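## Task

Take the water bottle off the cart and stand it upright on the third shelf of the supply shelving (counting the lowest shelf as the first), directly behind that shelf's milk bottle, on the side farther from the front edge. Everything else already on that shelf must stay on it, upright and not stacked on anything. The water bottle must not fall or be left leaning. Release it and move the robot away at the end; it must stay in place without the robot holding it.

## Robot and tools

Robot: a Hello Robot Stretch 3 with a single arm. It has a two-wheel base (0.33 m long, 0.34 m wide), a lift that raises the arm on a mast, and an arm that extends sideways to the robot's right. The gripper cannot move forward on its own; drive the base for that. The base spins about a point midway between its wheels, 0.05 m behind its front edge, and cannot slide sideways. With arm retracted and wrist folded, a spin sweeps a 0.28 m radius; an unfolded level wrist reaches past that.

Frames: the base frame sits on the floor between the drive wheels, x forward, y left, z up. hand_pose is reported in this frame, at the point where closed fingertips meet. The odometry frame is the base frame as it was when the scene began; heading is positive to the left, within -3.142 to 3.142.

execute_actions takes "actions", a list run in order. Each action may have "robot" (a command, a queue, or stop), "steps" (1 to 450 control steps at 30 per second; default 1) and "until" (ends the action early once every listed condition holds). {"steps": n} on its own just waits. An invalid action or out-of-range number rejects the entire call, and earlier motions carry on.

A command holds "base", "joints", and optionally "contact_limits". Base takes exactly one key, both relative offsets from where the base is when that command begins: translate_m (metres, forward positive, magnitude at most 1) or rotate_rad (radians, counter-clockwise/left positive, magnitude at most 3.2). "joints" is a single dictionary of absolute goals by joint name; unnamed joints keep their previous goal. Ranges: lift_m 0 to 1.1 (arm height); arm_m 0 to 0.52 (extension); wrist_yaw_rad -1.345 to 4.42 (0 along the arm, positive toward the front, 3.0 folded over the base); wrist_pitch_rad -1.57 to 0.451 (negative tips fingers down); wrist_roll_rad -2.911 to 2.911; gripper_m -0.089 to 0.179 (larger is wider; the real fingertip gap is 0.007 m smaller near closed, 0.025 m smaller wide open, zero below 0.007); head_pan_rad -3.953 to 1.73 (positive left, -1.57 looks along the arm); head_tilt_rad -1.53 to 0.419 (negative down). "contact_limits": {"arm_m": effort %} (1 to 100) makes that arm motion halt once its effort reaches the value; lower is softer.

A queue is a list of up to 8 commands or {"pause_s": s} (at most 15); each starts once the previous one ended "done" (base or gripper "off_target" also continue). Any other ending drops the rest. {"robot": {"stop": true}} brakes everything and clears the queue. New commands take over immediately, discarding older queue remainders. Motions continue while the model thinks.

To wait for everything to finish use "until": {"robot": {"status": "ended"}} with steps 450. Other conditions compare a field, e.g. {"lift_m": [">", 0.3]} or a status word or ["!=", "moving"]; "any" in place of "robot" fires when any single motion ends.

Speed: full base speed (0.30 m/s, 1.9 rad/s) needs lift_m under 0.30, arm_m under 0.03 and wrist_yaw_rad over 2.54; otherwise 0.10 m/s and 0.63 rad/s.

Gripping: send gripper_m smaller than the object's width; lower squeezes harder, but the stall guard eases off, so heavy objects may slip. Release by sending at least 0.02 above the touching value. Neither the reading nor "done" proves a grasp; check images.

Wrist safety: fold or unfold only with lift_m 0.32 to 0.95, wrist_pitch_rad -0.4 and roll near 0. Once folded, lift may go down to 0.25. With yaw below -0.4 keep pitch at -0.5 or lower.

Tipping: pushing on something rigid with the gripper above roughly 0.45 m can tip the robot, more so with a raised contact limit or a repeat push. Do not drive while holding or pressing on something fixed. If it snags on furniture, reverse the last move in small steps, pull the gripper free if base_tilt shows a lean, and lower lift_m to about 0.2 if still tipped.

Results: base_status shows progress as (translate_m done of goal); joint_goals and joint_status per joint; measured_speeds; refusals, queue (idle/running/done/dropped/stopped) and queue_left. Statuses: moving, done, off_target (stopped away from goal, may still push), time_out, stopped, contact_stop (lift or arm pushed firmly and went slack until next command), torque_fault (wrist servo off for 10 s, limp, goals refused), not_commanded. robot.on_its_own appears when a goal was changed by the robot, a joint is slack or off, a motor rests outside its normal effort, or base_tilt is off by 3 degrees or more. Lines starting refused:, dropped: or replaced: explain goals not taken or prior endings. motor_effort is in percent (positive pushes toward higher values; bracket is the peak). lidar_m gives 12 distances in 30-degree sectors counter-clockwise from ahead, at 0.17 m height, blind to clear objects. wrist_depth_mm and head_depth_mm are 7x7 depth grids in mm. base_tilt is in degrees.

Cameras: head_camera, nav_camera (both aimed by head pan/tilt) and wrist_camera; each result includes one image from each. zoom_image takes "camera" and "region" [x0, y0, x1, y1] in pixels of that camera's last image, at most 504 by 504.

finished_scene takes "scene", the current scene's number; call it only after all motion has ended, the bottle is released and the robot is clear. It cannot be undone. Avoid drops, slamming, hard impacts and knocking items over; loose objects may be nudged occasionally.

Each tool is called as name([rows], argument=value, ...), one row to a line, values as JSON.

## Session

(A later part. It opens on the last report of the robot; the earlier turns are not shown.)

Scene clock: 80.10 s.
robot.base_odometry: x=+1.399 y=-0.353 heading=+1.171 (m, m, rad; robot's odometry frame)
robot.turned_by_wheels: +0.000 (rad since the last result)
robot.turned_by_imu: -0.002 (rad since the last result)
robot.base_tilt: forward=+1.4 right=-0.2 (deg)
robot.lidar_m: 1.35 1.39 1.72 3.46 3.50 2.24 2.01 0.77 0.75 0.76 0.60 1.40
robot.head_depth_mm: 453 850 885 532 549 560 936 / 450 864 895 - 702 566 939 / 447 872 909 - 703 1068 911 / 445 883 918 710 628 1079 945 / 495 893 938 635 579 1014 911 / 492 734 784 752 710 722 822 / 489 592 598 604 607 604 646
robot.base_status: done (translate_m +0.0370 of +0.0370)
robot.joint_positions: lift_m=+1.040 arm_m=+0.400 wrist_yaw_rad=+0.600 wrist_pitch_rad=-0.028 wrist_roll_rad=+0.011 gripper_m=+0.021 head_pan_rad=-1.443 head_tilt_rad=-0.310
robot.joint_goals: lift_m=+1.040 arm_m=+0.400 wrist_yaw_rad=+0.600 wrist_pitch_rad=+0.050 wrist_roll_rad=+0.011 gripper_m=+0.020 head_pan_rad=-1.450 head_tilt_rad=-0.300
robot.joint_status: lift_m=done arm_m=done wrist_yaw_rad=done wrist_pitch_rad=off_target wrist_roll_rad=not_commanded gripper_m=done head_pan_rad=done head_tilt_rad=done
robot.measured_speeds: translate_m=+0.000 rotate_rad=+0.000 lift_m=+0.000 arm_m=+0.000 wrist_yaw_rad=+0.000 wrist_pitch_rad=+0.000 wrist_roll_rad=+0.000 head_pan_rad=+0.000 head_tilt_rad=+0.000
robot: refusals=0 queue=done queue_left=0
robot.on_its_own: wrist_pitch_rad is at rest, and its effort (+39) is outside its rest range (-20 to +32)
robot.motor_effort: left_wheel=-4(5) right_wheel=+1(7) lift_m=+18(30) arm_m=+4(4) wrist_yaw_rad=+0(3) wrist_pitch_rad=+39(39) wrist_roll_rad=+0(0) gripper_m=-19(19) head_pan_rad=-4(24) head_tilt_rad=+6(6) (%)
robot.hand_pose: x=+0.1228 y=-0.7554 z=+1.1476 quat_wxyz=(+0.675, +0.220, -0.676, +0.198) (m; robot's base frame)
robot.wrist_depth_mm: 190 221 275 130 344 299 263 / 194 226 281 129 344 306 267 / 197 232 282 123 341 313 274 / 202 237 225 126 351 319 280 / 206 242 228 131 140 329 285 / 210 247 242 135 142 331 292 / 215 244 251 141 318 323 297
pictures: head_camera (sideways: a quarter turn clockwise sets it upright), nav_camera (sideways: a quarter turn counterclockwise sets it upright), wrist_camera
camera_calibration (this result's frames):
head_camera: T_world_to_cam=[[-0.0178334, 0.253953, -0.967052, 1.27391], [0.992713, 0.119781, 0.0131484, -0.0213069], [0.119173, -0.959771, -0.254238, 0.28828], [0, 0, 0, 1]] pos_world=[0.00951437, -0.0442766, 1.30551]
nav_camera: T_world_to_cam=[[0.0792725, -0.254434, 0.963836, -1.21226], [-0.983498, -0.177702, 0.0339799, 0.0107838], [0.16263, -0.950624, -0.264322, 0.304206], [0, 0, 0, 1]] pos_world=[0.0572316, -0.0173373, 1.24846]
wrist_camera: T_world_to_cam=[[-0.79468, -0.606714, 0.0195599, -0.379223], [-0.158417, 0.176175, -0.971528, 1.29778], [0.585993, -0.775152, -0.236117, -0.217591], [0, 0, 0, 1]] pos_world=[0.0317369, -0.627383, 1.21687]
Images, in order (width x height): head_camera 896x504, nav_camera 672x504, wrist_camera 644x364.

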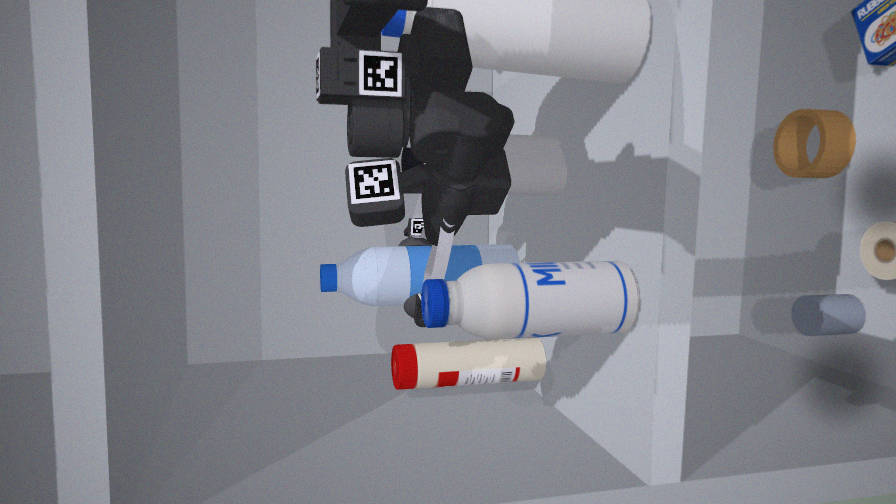

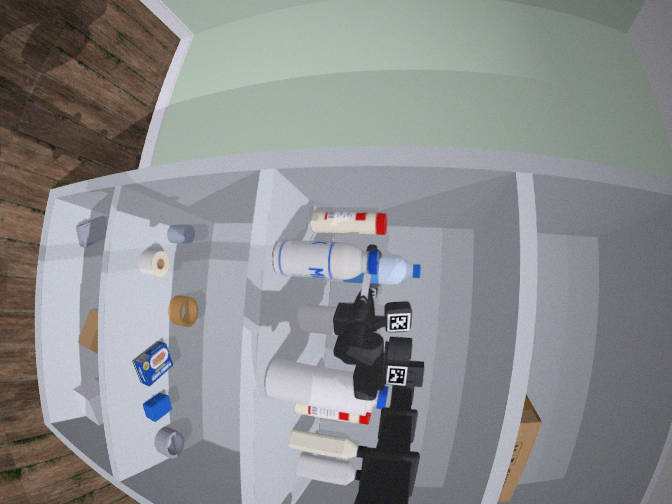

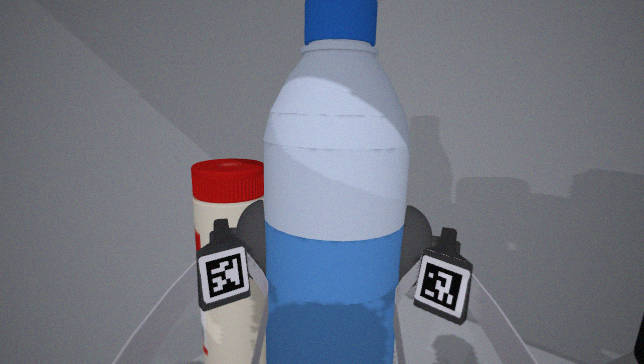

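execute_actions([
  {"robot":{"joints":{"lift_m":0.99}},"steps":45},
])

Scene clock: 81.73 s.
robot.base_odometry: x=+1.399 y=-0.353 heading=+1.171 (m, m, rad; robot's odometry frame)
robot.turned_by_wheels: +0.000 (rad since the last result)
robot.turned_by_imu: +0.000 (rad since the last result)
robot.base_tilt: forward=+1.4 right=-0.1 (deg)
robot.lidar_m: 1.35 1.39 1.72 3.45 3.49 2.24 2.01 0.77 0.75 0.76 0.60 1.40
robot.head_depth_mm: 451 850 893 - 554 567 939 / 449 861 904 - 663 568 941 / 445 873 917 - 665 1075 911 / 443 885 926 711 632 1083 944 / 493 898 943 714 580 1012 904 / 490 731 787 754 709 722 820 / 486 592 598 602 605 606 648
robot.base_status: done (translate_m +0.0370 of +0.0370)
robot.joint_positions: lift_m=+0.993 arm_m=+0.400 wrist_yaw_rad=+0.600 wrist_pitch_rad=-0.030 wrist_roll_rad=+0.011 gripper_m=+0.021 head_pan_rad=-1.443 head_tilt_rad=-0.310
robot.joint_goals: lift_m=+0.993 arm_m=+0.400 wrist_yaw_rad=+0.600 wrist_pitch_rad=+0.050 wrist_roll_rad=+0.011 gripper_m=+0.020 head_pan_rad=-1.450 head_tilt_rad=-0.300
robot.joint_status: lift_m=contact_stop arm_m=done wrist_yaw_rad=done wrist_pitch_rad=off_target wrist_roll_rad=not_commanded gripper_m=done head_pan_rad=done head_tilt_rad=done
robot.measured_speeds: translate_m=+0.000 rotate_rad=+0.000 lift_m=+0.000 arm_m=+0.000 wrist_yaw_rad=+0.000 wrist_pitch_rad=+0.000 wrist_roll_rad=+0.000 head_pan_rad=+0.000 head_tilt_rad=+0.000
robot: refusals=0 queue=dropped queue_left=0
robot.on_its_own: lift_m is slack since a contact_stop, until your next command for it; wrist_pitch_rad is at rest, and its effort (+40) is outside its rest range (-20 to +32)
robot.motor_effort: left_wheel=-1(4) right_wheel=+0(2) lift_m=+22(22) arm_m=+3(4) wrist_yaw_rad=-1(0) wrist_pitch_rad=+40(43) wrist_roll_rad=+0(0) gripper_m=-19(19) head_pan_rad=-5(4) head_tilt_rad=+6(6) (%)
robot.hand_pose: x=+0.1228 y=-0.7554 z=+1.1003 quat_wxyz=(+0.675, +0.220, -0.676, +0.198) (m; robot's base frame)
robot.wrist_depth_mm: 190 221 272 131 341 300 264 / 193 226 280 129 345 308 270 / 197 231 216 123 341 315 274 / 201 236 222 126 351 322 280 / 206 242 229 131 141 330 284 / 210 244 243 135 142 325 84 / 215 241 249 141 256 269 80
pictures: head_camera (sideways: a quarter turn clockwise sets it upright), nav_camera (sideways: a quarter turn counterclockwise sets it upright), wrist_camera
camera_calibration (this result's frames):
head_camera: T_world_to_cam=[[-0.0178066, 0.253817, -0.967088, 1.27395], [0.992717, 0.119747, 0.0131495, -0.0213083], [0.119143, -0.959811, -0.2541, 0.288101], [0, 0, 0, 1]] pos_world=[0.00951271, -0.0442762, 1.30551]
nav_camera: T_world_to_cam=[[0.0792459, -0.2543, 0.963873, -1.21231], [-0.983505, -0.177661, 0.0339872, 0.0107744], [0.1626, -0.950667, -0.264184, 0.304027], [0, 0, 0, 1]] pos_world=[0.057232, -0.0173467, 1.24846]
wrist_camera: T_world_to_cam=[[-0.794564, -0.606868, 0.0194725, -0.378311], [-0.159276, 0.177376, -0.971169, 1.25241], [0.585917, -0.774757, -0.237596, -0.226818], [0, 0, 0, 1]] pos_world=[0.0317826, -0.627461, 1.16978]
Images, in order (width x height): head_camera 896x504, nav_camera 672x504, wrist_camera 644x364.

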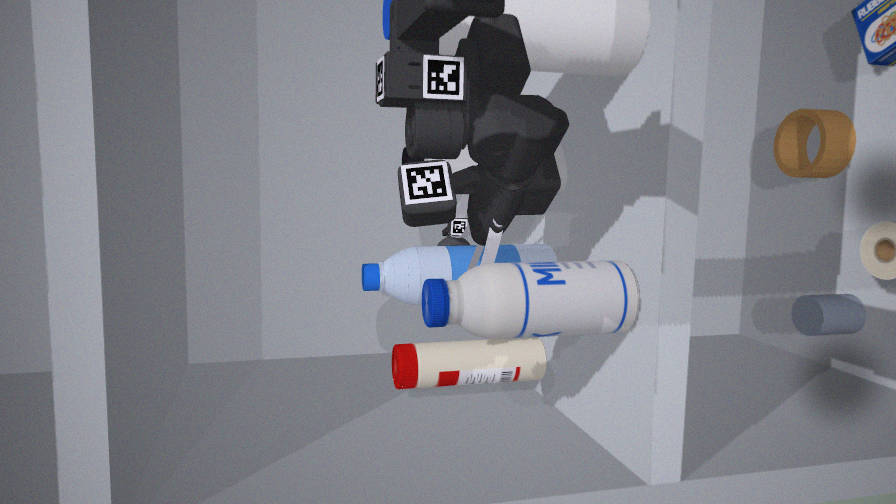

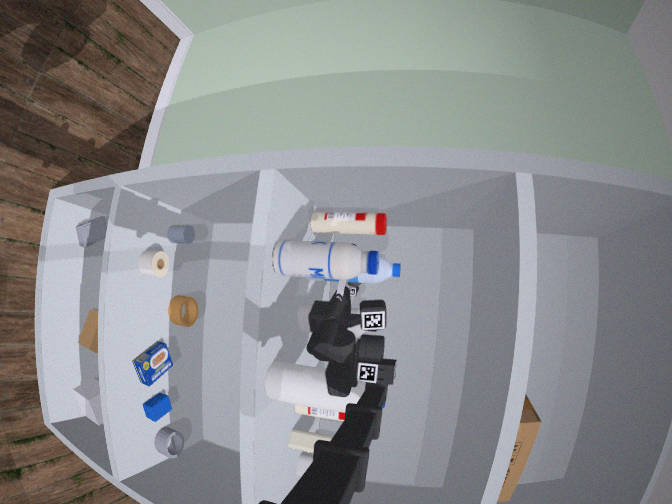

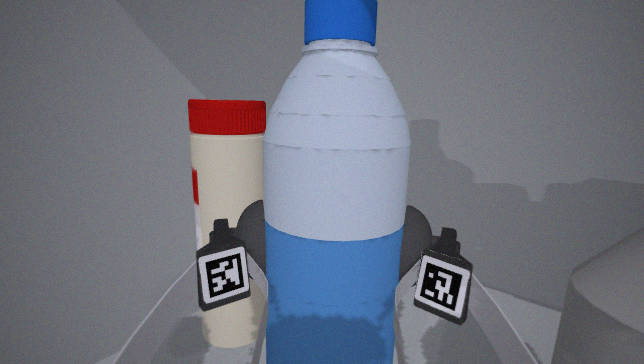

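execute_actions([
  {"robot":{"joints":{"lift_m":0.997,"wrist_pitch_rad":-0.07}},"steps":30},
])

Scene clock: 82.97 s.
robot.base_odometry: x=+1.399 y=-0.353 heading=+1.171 (m, m, rad; robot's odometry frame)
robot.turned_by_wheels: +0.000 (rad since the last result)
robot.turned_by_imu: -0.001 (rad since the last result)
robot.base_tilt: forward=+1.4 right=-0.1 (deg)
robot.lidar_m: 1.35 1.39 1.71 3.45 3.47 2.24 2.01 0.77 0.75 0.75 0.60 1.40
robot.head_depth_mm: 452 851 892 - 554 566 939 / 448 861 902 - 663 568 939 / 445 875 919 - 662 1078 913 / 444 886 923 711 631 1087 942 / 493 892 942 705 579 1016 906 / 488 734 786 752 711 723 824 / 487 595 600 604 608 605 646
robot.base_status: done (translate_m +0.0370 of +0.0370)
robot.joint_positions: lift_m=+0.997 arm_m=+0.400 wrist_yaw_rad=+0.600 wrist_pitch_rad=-0.056 wrist_roll_rad=+0.011 gripper_m=+0.021 head_pan_rad=-1.443 head_tilt_rad=-0.310
robot.joint_goals: lift_m=+0.997 arm_m=+0.400 wrist_yaw_rad=+0.600 wrist_pitch_rad=-0.070 wrist_roll_rad=+0.011 gripper_m=+0.020 head_pan_rad=-1.450 head_tilt_rad=-0.300
robot.joint_status: lift_m=done arm_m=done wrist_yaw_rad=done wrist_pitch_rad=done wrist_roll_rad=not_commanded gripper_m=done head_pan_rad=done head_tilt_rad=done
robot.measured_speeds: translate_m=+0.000 rotate_rad=+0.000 lift_m=+0.000 arm_m=+0.000 wrist_yaw_rad=+0.000 wrist_pitch_rad=+0.000 wrist_roll_rad=+0.000 head_pan_rad=+0.000 head_tilt_rad=+0.000
robot: refusals=0 queue=done queue_left=0
robot.motor_effort: left_wheel=-4(4) right_wheel=+3(3) lift_m=+28(31) arm_m=+3(3) wrist_yaw_rad=+0(0) wrist_pitch_rad=-7(40) wrist_roll_rad=+0(0) gripper_m=-19(18) head_pan_rad=-4(4) head_tilt_rad=+6(5) (%)
robot.hand_pose: x=+0.1223 y=-0.7546 z=+1.0971 quat_wxyz=(+0.678, +0.229, -0.673, +0.189) (m; robot's base frame)
robot.wrist_depth_mm: 190 221 272 128 340 299 262 / 193 226 273 126 345 306 268 / 197 231 215 121 342 312 275 / 203 238 223 125 349 320 281 / 206 244 231 130 140 330 283 / 211 247 244 135 142 323 83 / 216 241 247 141 251 263 80
pictures: head_camera (sideways: a quarter turn clockwise sets it upright), nav_camera (sideways: a quarter turn counterclockwise sets it upright), wrist_camera
camera_calibration (this result's frames):
head_camera: T_world_to_cam=[[-0.0177988, 0.253759, -0.967104, 1.27397], [0.992718, 0.119746, 0.01315, -0.0213089], [0.119143, -0.959827, -0.254043, 0.288026], [0, 0, 0, 1]] pos_world=[0.0095126, -0.044276, 1.30552]
nav_camera: T_world_to_cam=[[0.0792381, -0.254243, 0.963889, -1.21233], [-0.983505, -0.177658, 0.0339902, 0.0107705], [0.1626, -0.950683, -0.264127, 0.303953], [0, 0, 0, 1]] pos_world=[0.0572324, -0.0173499, 1.24846]
wrist_camera: T_world_to_cam=[[-0.794315, -0.607235, 0.0181283, -0.377045], [-0.1734, 0.198021, -0.964739, 1.25929], [0.582233, -0.76945, -0.262585, -0.194842], [0, 0, 0, 1]] pos_world=[0.0323113, -0.628241, 1.17056]
Images, in order (width x height): head_camera 896x504, nav_camera 672x504, wrist_camera 644x364.

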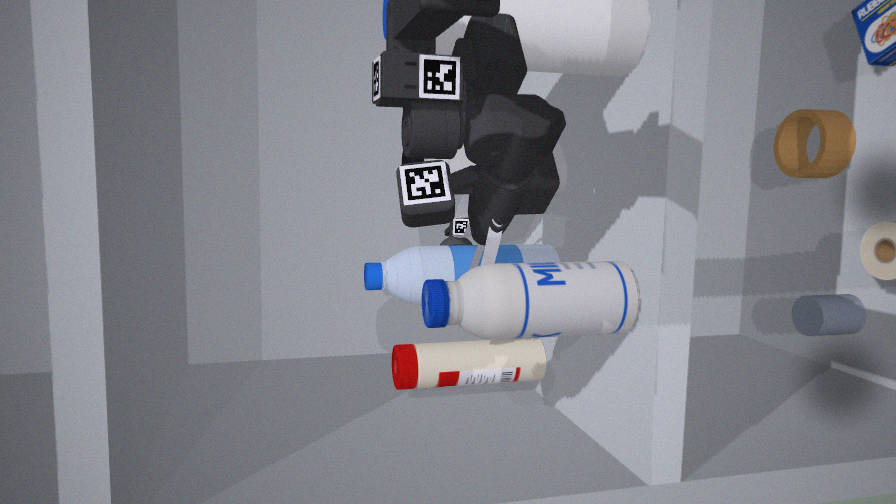

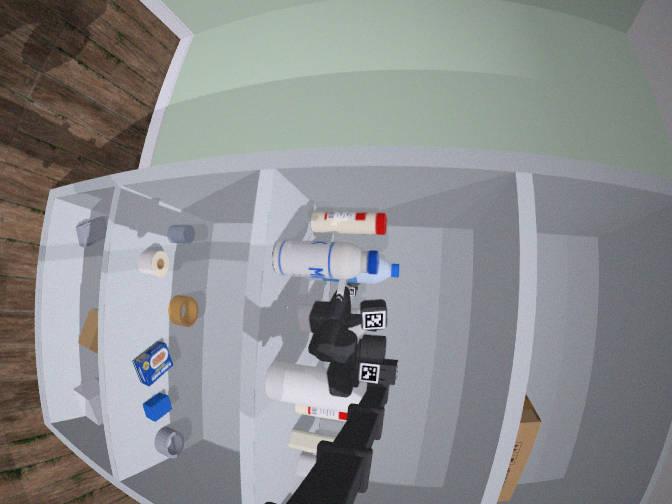

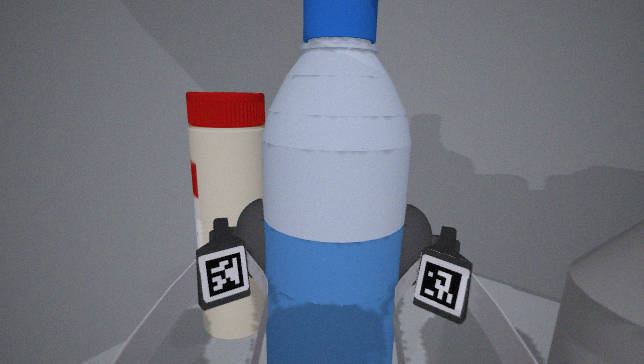

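It's landed. Open, lift, pitch up above the caps.

execute_actions([
  {"robot":[{"joints":{"gripper_m":0.095}},{"joints":{"lift_m":1.098}},{"joints":{"wrist_pitch_rad":0.3}}],"steps":200,"until":{"robot":{"status":"ended"}}},
])

Scene clock: 87.07 s.
robot.base_odometry: x=+1.399 y=-0.353 heading=+1.171 (m, m, rad; robot's odometry frame)
robot.turned_by_wheels: +0.000 (rad since the last result)
robot.turned_by_imu: -0.001 (rad since the last result)
robot.base_tilt: forward=+1.3 right=-0.1 (deg)
robot.lidar_m: 1.35 1.39 1.72 3.45 3.49 2.24 2.02 0.77 0.75 0.76 0.60 1.40
robot.head_depth_mm: 452 851 - 533 555 567 938 / 449 858 - 942 703 567 936 / 445 872 - 706 704 1076 910 / 444 887 926 720 630 1085 943 / 493 894 949 706 579 1017 907 / 489 733 786 751 710 722 821 / 488 593 598 604 606 606 646
robot.base_status: done (translate_m +0.0370 of +0.0370)
robot.joint_positions: lift_m=+1.097 arm_m=+0.400 wrist_yaw_rad=+0.600 wrist_pitch_rad=+0.275 wrist_roll_rad=+0.011 gripper_m=+0.095 head_pan_rad=-1.443 head_tilt_rad=-0.310
robot.joint_goals: lift_m=+1.098 arm_m=+0.400 wrist_yaw_rad=+0.600 wrist_pitch_rad=+0.300 wrist_roll_rad=+0.011 gripper_m=+0.095 head_pan_rad=-1.450 head_tilt_rad=-0.300
robot.joint_status: lift_m=done arm_m=done wrist_yaw_rad=done wrist_pitch_rad=done wrist_roll_rad=not_commanded gripper_m=done head_pan_rad=done head_tilt_rad=done
robot.measured_speeds: translate_m=+0.000 rotate_rad=+0.000 lift_m=+0.000 arm_m=+0.000 wrist_yaw_rad=+0.000 wrist_pitch_rad=+0.000 wrist_roll_rad=+0.000 head_pan_rad=+0.000 head_tilt_rad=+0.000
robot: refusals=0 queue=done queue_left=0
robot.motor_effort: left_wheel=-3(4) right_wheel=+2(3) lift_m=+30(28) arm_m=+3(3) wrist_yaw_rad=+0(0) wrist_pitch_rad=+12(14) wrist_roll_rad=+0(0) gripper_m=-1(78) head_pan_rad=-5(5) head_tilt_rad=+6(6) (%)
robot.hand_pose: x=+0.1216 y=-0.7535 z=+1.2817 quat_wxyz=(+0.637, +0.116, -0.701, +0.299) (m; robot's base frame)
robot.wrist_depth_mm: 206 225 223 219 215 211 208 / 207 243 291 310 302 293 281 / 206 242 305 407 386 332 287 / 206 241 305 410 383 328 285 / 205 240 326 407 389 321 283 / 205 231 321 409 384 309 280 / 205 248 302 406 372 323 278
pictures: head_camera (sideways: a quarter turn clockwise sets it upright), nav_camera (sideways: a quarter turn counterclockwise sets it upright), wrist_camera
camera_calibration (this result's frames):
head_camera: T_world_to_cam=[[-0.0177988, 0.253759, -0.967104, 1.27397], [0.992718, 0.119746, 0.01315, -0.0213089], [0.119143, -0.959827, -0.254043, 0.288026], [0, 0, 0, 1]] pos_world=[0.0095126, -0.044276, 1.30552]
nav_camera: T_world_to_cam=[[0.079238, -0.254243, 0.963889, -1.21233], [-0.983505, -0.177657, 0.0339902, 0.0107705], [0.1626, -0.950683, -0.264127, 0.303952], [0, 0, 0, 1]] pos_world=[0.0572324, -0.0173499, 1.24846]
wrist_camera: T_world_to_cam=[[-0.799074, -0.600258, 0.0342155, -0.395035], [0.0113208, -0.0719204, -0.997346, 1.25303], [0.601126, -0.796566, 0.0642651, -0.586733], [0, 0, 0, 1]] pos_world=[0.0228527, -0.614376, 1.30093]
Images, in order (width x height): head_camera 896x504, nav_camera 672x504, wrist_camera 644x364.

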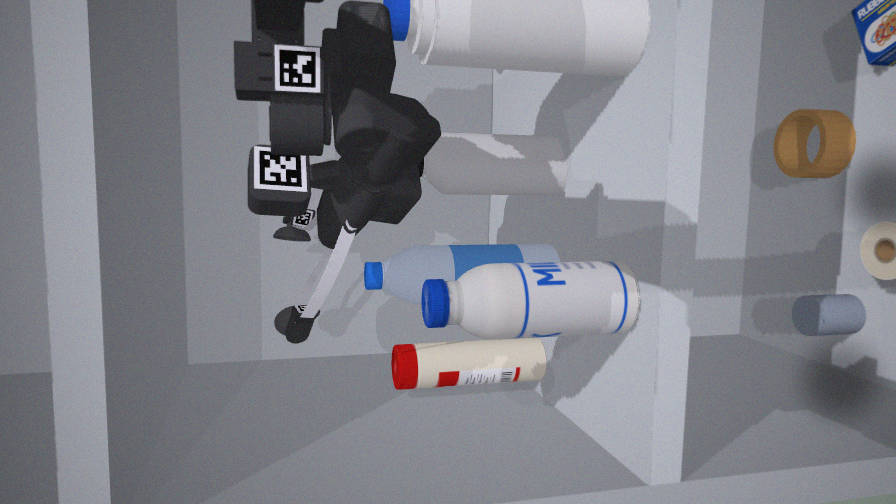

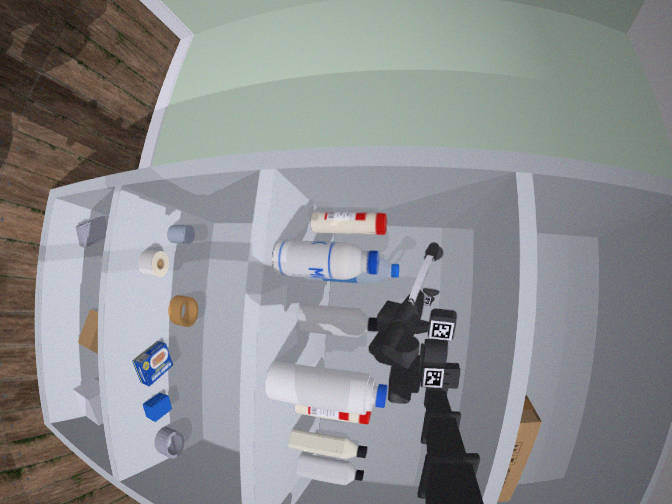

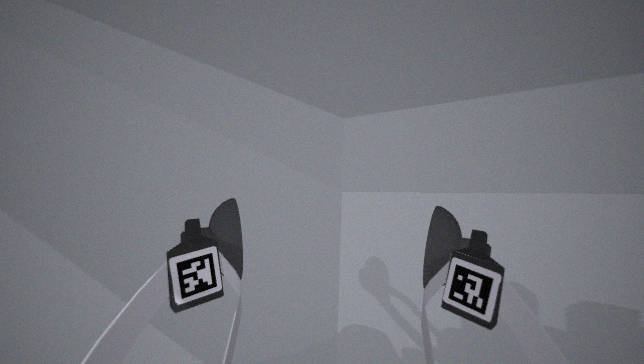

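execute_actions([
  {"robot":{"joints":{"arm_m":0.04}},"steps":200,"until":{"robot":{"status":"ended"}}},
])

finished_scene(scene=1)

Scene clock: 90.97 s.
robot.base_odometry: x=+1.399 y=-0.353 heading=+1.171 (m, m, rad; robot's odometry frame)
robot.turned_by_wheels: +0.000 (rad since the last result)
robot.turned_by_imu: -0.001 (rad since the last result)
robot.base_tilt: forward=+1.4 right=-0.3 (deg)
robot.lidar_m: 1.35 1.39 1.72 3.45 3.48 2.25 2.01 0.77 0.75 0.76 0.60 1.40
robot.head_depth_mm: 451 850 - - - - 908 / 448 800 - 961 - - 909 / 445 725 - - - 1079 915 / 443 716 - - - 1086 945 / 492 894 941 - 589 1015 906 / 489 733 786 750 710 723 823 / 486 592 628 603 606 606 645
robot.base_status: done (translate_m +0.0370 of +0.0370)
robot.joint_positions: lift_m=+1.097 arm_m=+0.040 wrist_yaw_rad=+0.600 wrist_pitch_rad=+0.276 wrist_roll_rad=+0.011 gripper_m=+0.095 head_pan_rad=-1.443 head_tilt_rad=-0.310
robot.joint_goals: lift_m=+1.098 arm_m=+0.040 wrist_yaw_rad=+0.600 wrist_pitch_rad=+0.300 wrist_roll_rad=+0.011 gripper_m=+0.095 head_pan_rad=-1.450 head_tilt_rad=-0.300
robot.joint_status: lift_m=done arm_m=done wrist_yaw_rad=done wrist_pitch_rad=done wrist_roll_rad=not_commanded gripper_m=done head_pan_rad=done head_tilt_rad=done
robot.measured_speeds: translate_m=+0.000 rotate_rad=+0.000 lift_m=+0.000 arm_m=+0.000 wrist_yaw_rad=+0.000 wrist_pitch_rad=+0.000 wrist_roll_rad=+0.000 head_pan_rad=+0.000 head_tilt_rad=+0.000
robot: refusals=0 queue=done queue_left=0
robot.motor_effort: left_wheel=-3(3) right_wheel=+1(2) lift_m=+30(29) arm_m=-6(7) wrist_yaw_rad=+0(1) wrist_pitch_rad=+12(13) wrist_roll_rad=+0(0) gripper_m=+0(1) head_pan_rad=-4(4) head_tilt_rad=+6(6) (%)
robot.hand_pose: x=+0.1216 y=-0.3943 z=+1.2821 quat_wxyz=(+0.637, +0.116, -0.701, +0.299) (m; robot's base frame)
robot.wrist_depth_mm: - - - 410 586 255 223 / - - - 363 309 288 281 / - - - 401 492 472 452 / - - - 407 628 647 566 / - - - 407 575 634 556 / - - - 406 539 608 554 / - - - 405 514 409 547
pictures: head_camera (sideways: a quarter turn clockwise sets it upright), nav_camera (sideways: a quarter turn counterclockwise sets it upright), wrist_camera
camera_calibration (this result's frames):
head_camera: T_world_to_cam=[[-0.0177908, 0.253747, -0.967107, 1.27398], [0.992721, 0.119721, 0.0131501, -0.0213091], [0.119119, -0.959833, -0.25403, 0.28801], [0, 0, 0, 1]] pos_world=[0.00951147, -0.044276, 1.30552]
nav_camera: T_world_to_cam=[[0.07923, -0.254233, 0.963892, -1.21233], [-0.98351, -0.177632, 0.0339909, 0.0107696], [0.162577, -0.95069, -0.264114, 0.303936], [0, 0, 0, 1]] pos_world=[0.057232, -0.0173519, 1.24846]
wrist_camera: T_world_to_cam=[[-0.799098, -0.600223, 0.0342723, -0.179529], [0.0120498, -0.0729851, -0.99726, 1.27858], [0.60108, -0.796496, 0.0655548, -0.302244], [0, 0, 0, 1]] pos_world=[0.0228049, -0.255177, 1.30104]
Images, in order (width x height): head_camera 896x504, nav_camera 672x504, wrist_camera 644x364.

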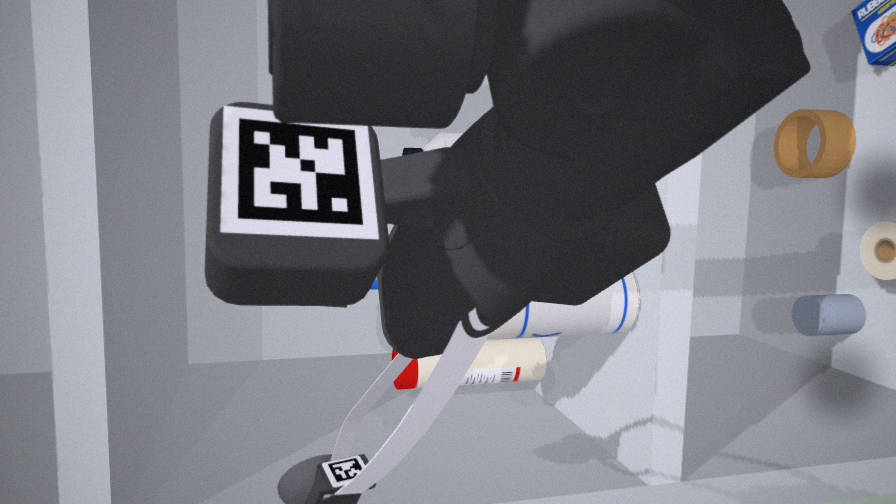

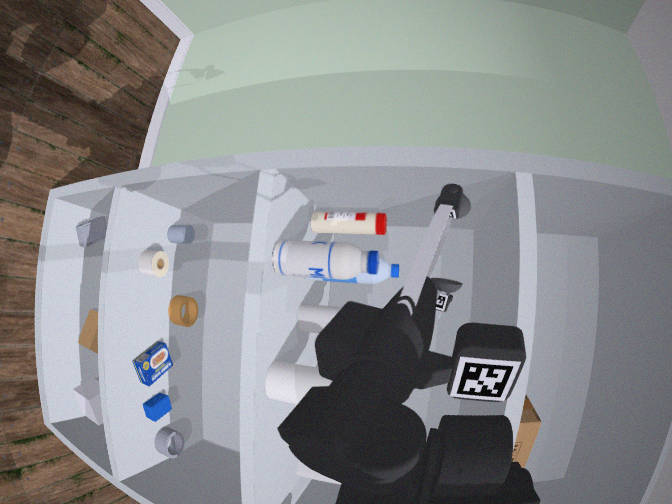

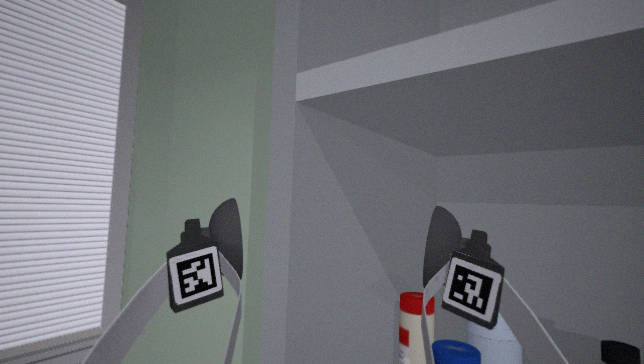

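The scene is finished: the task was done.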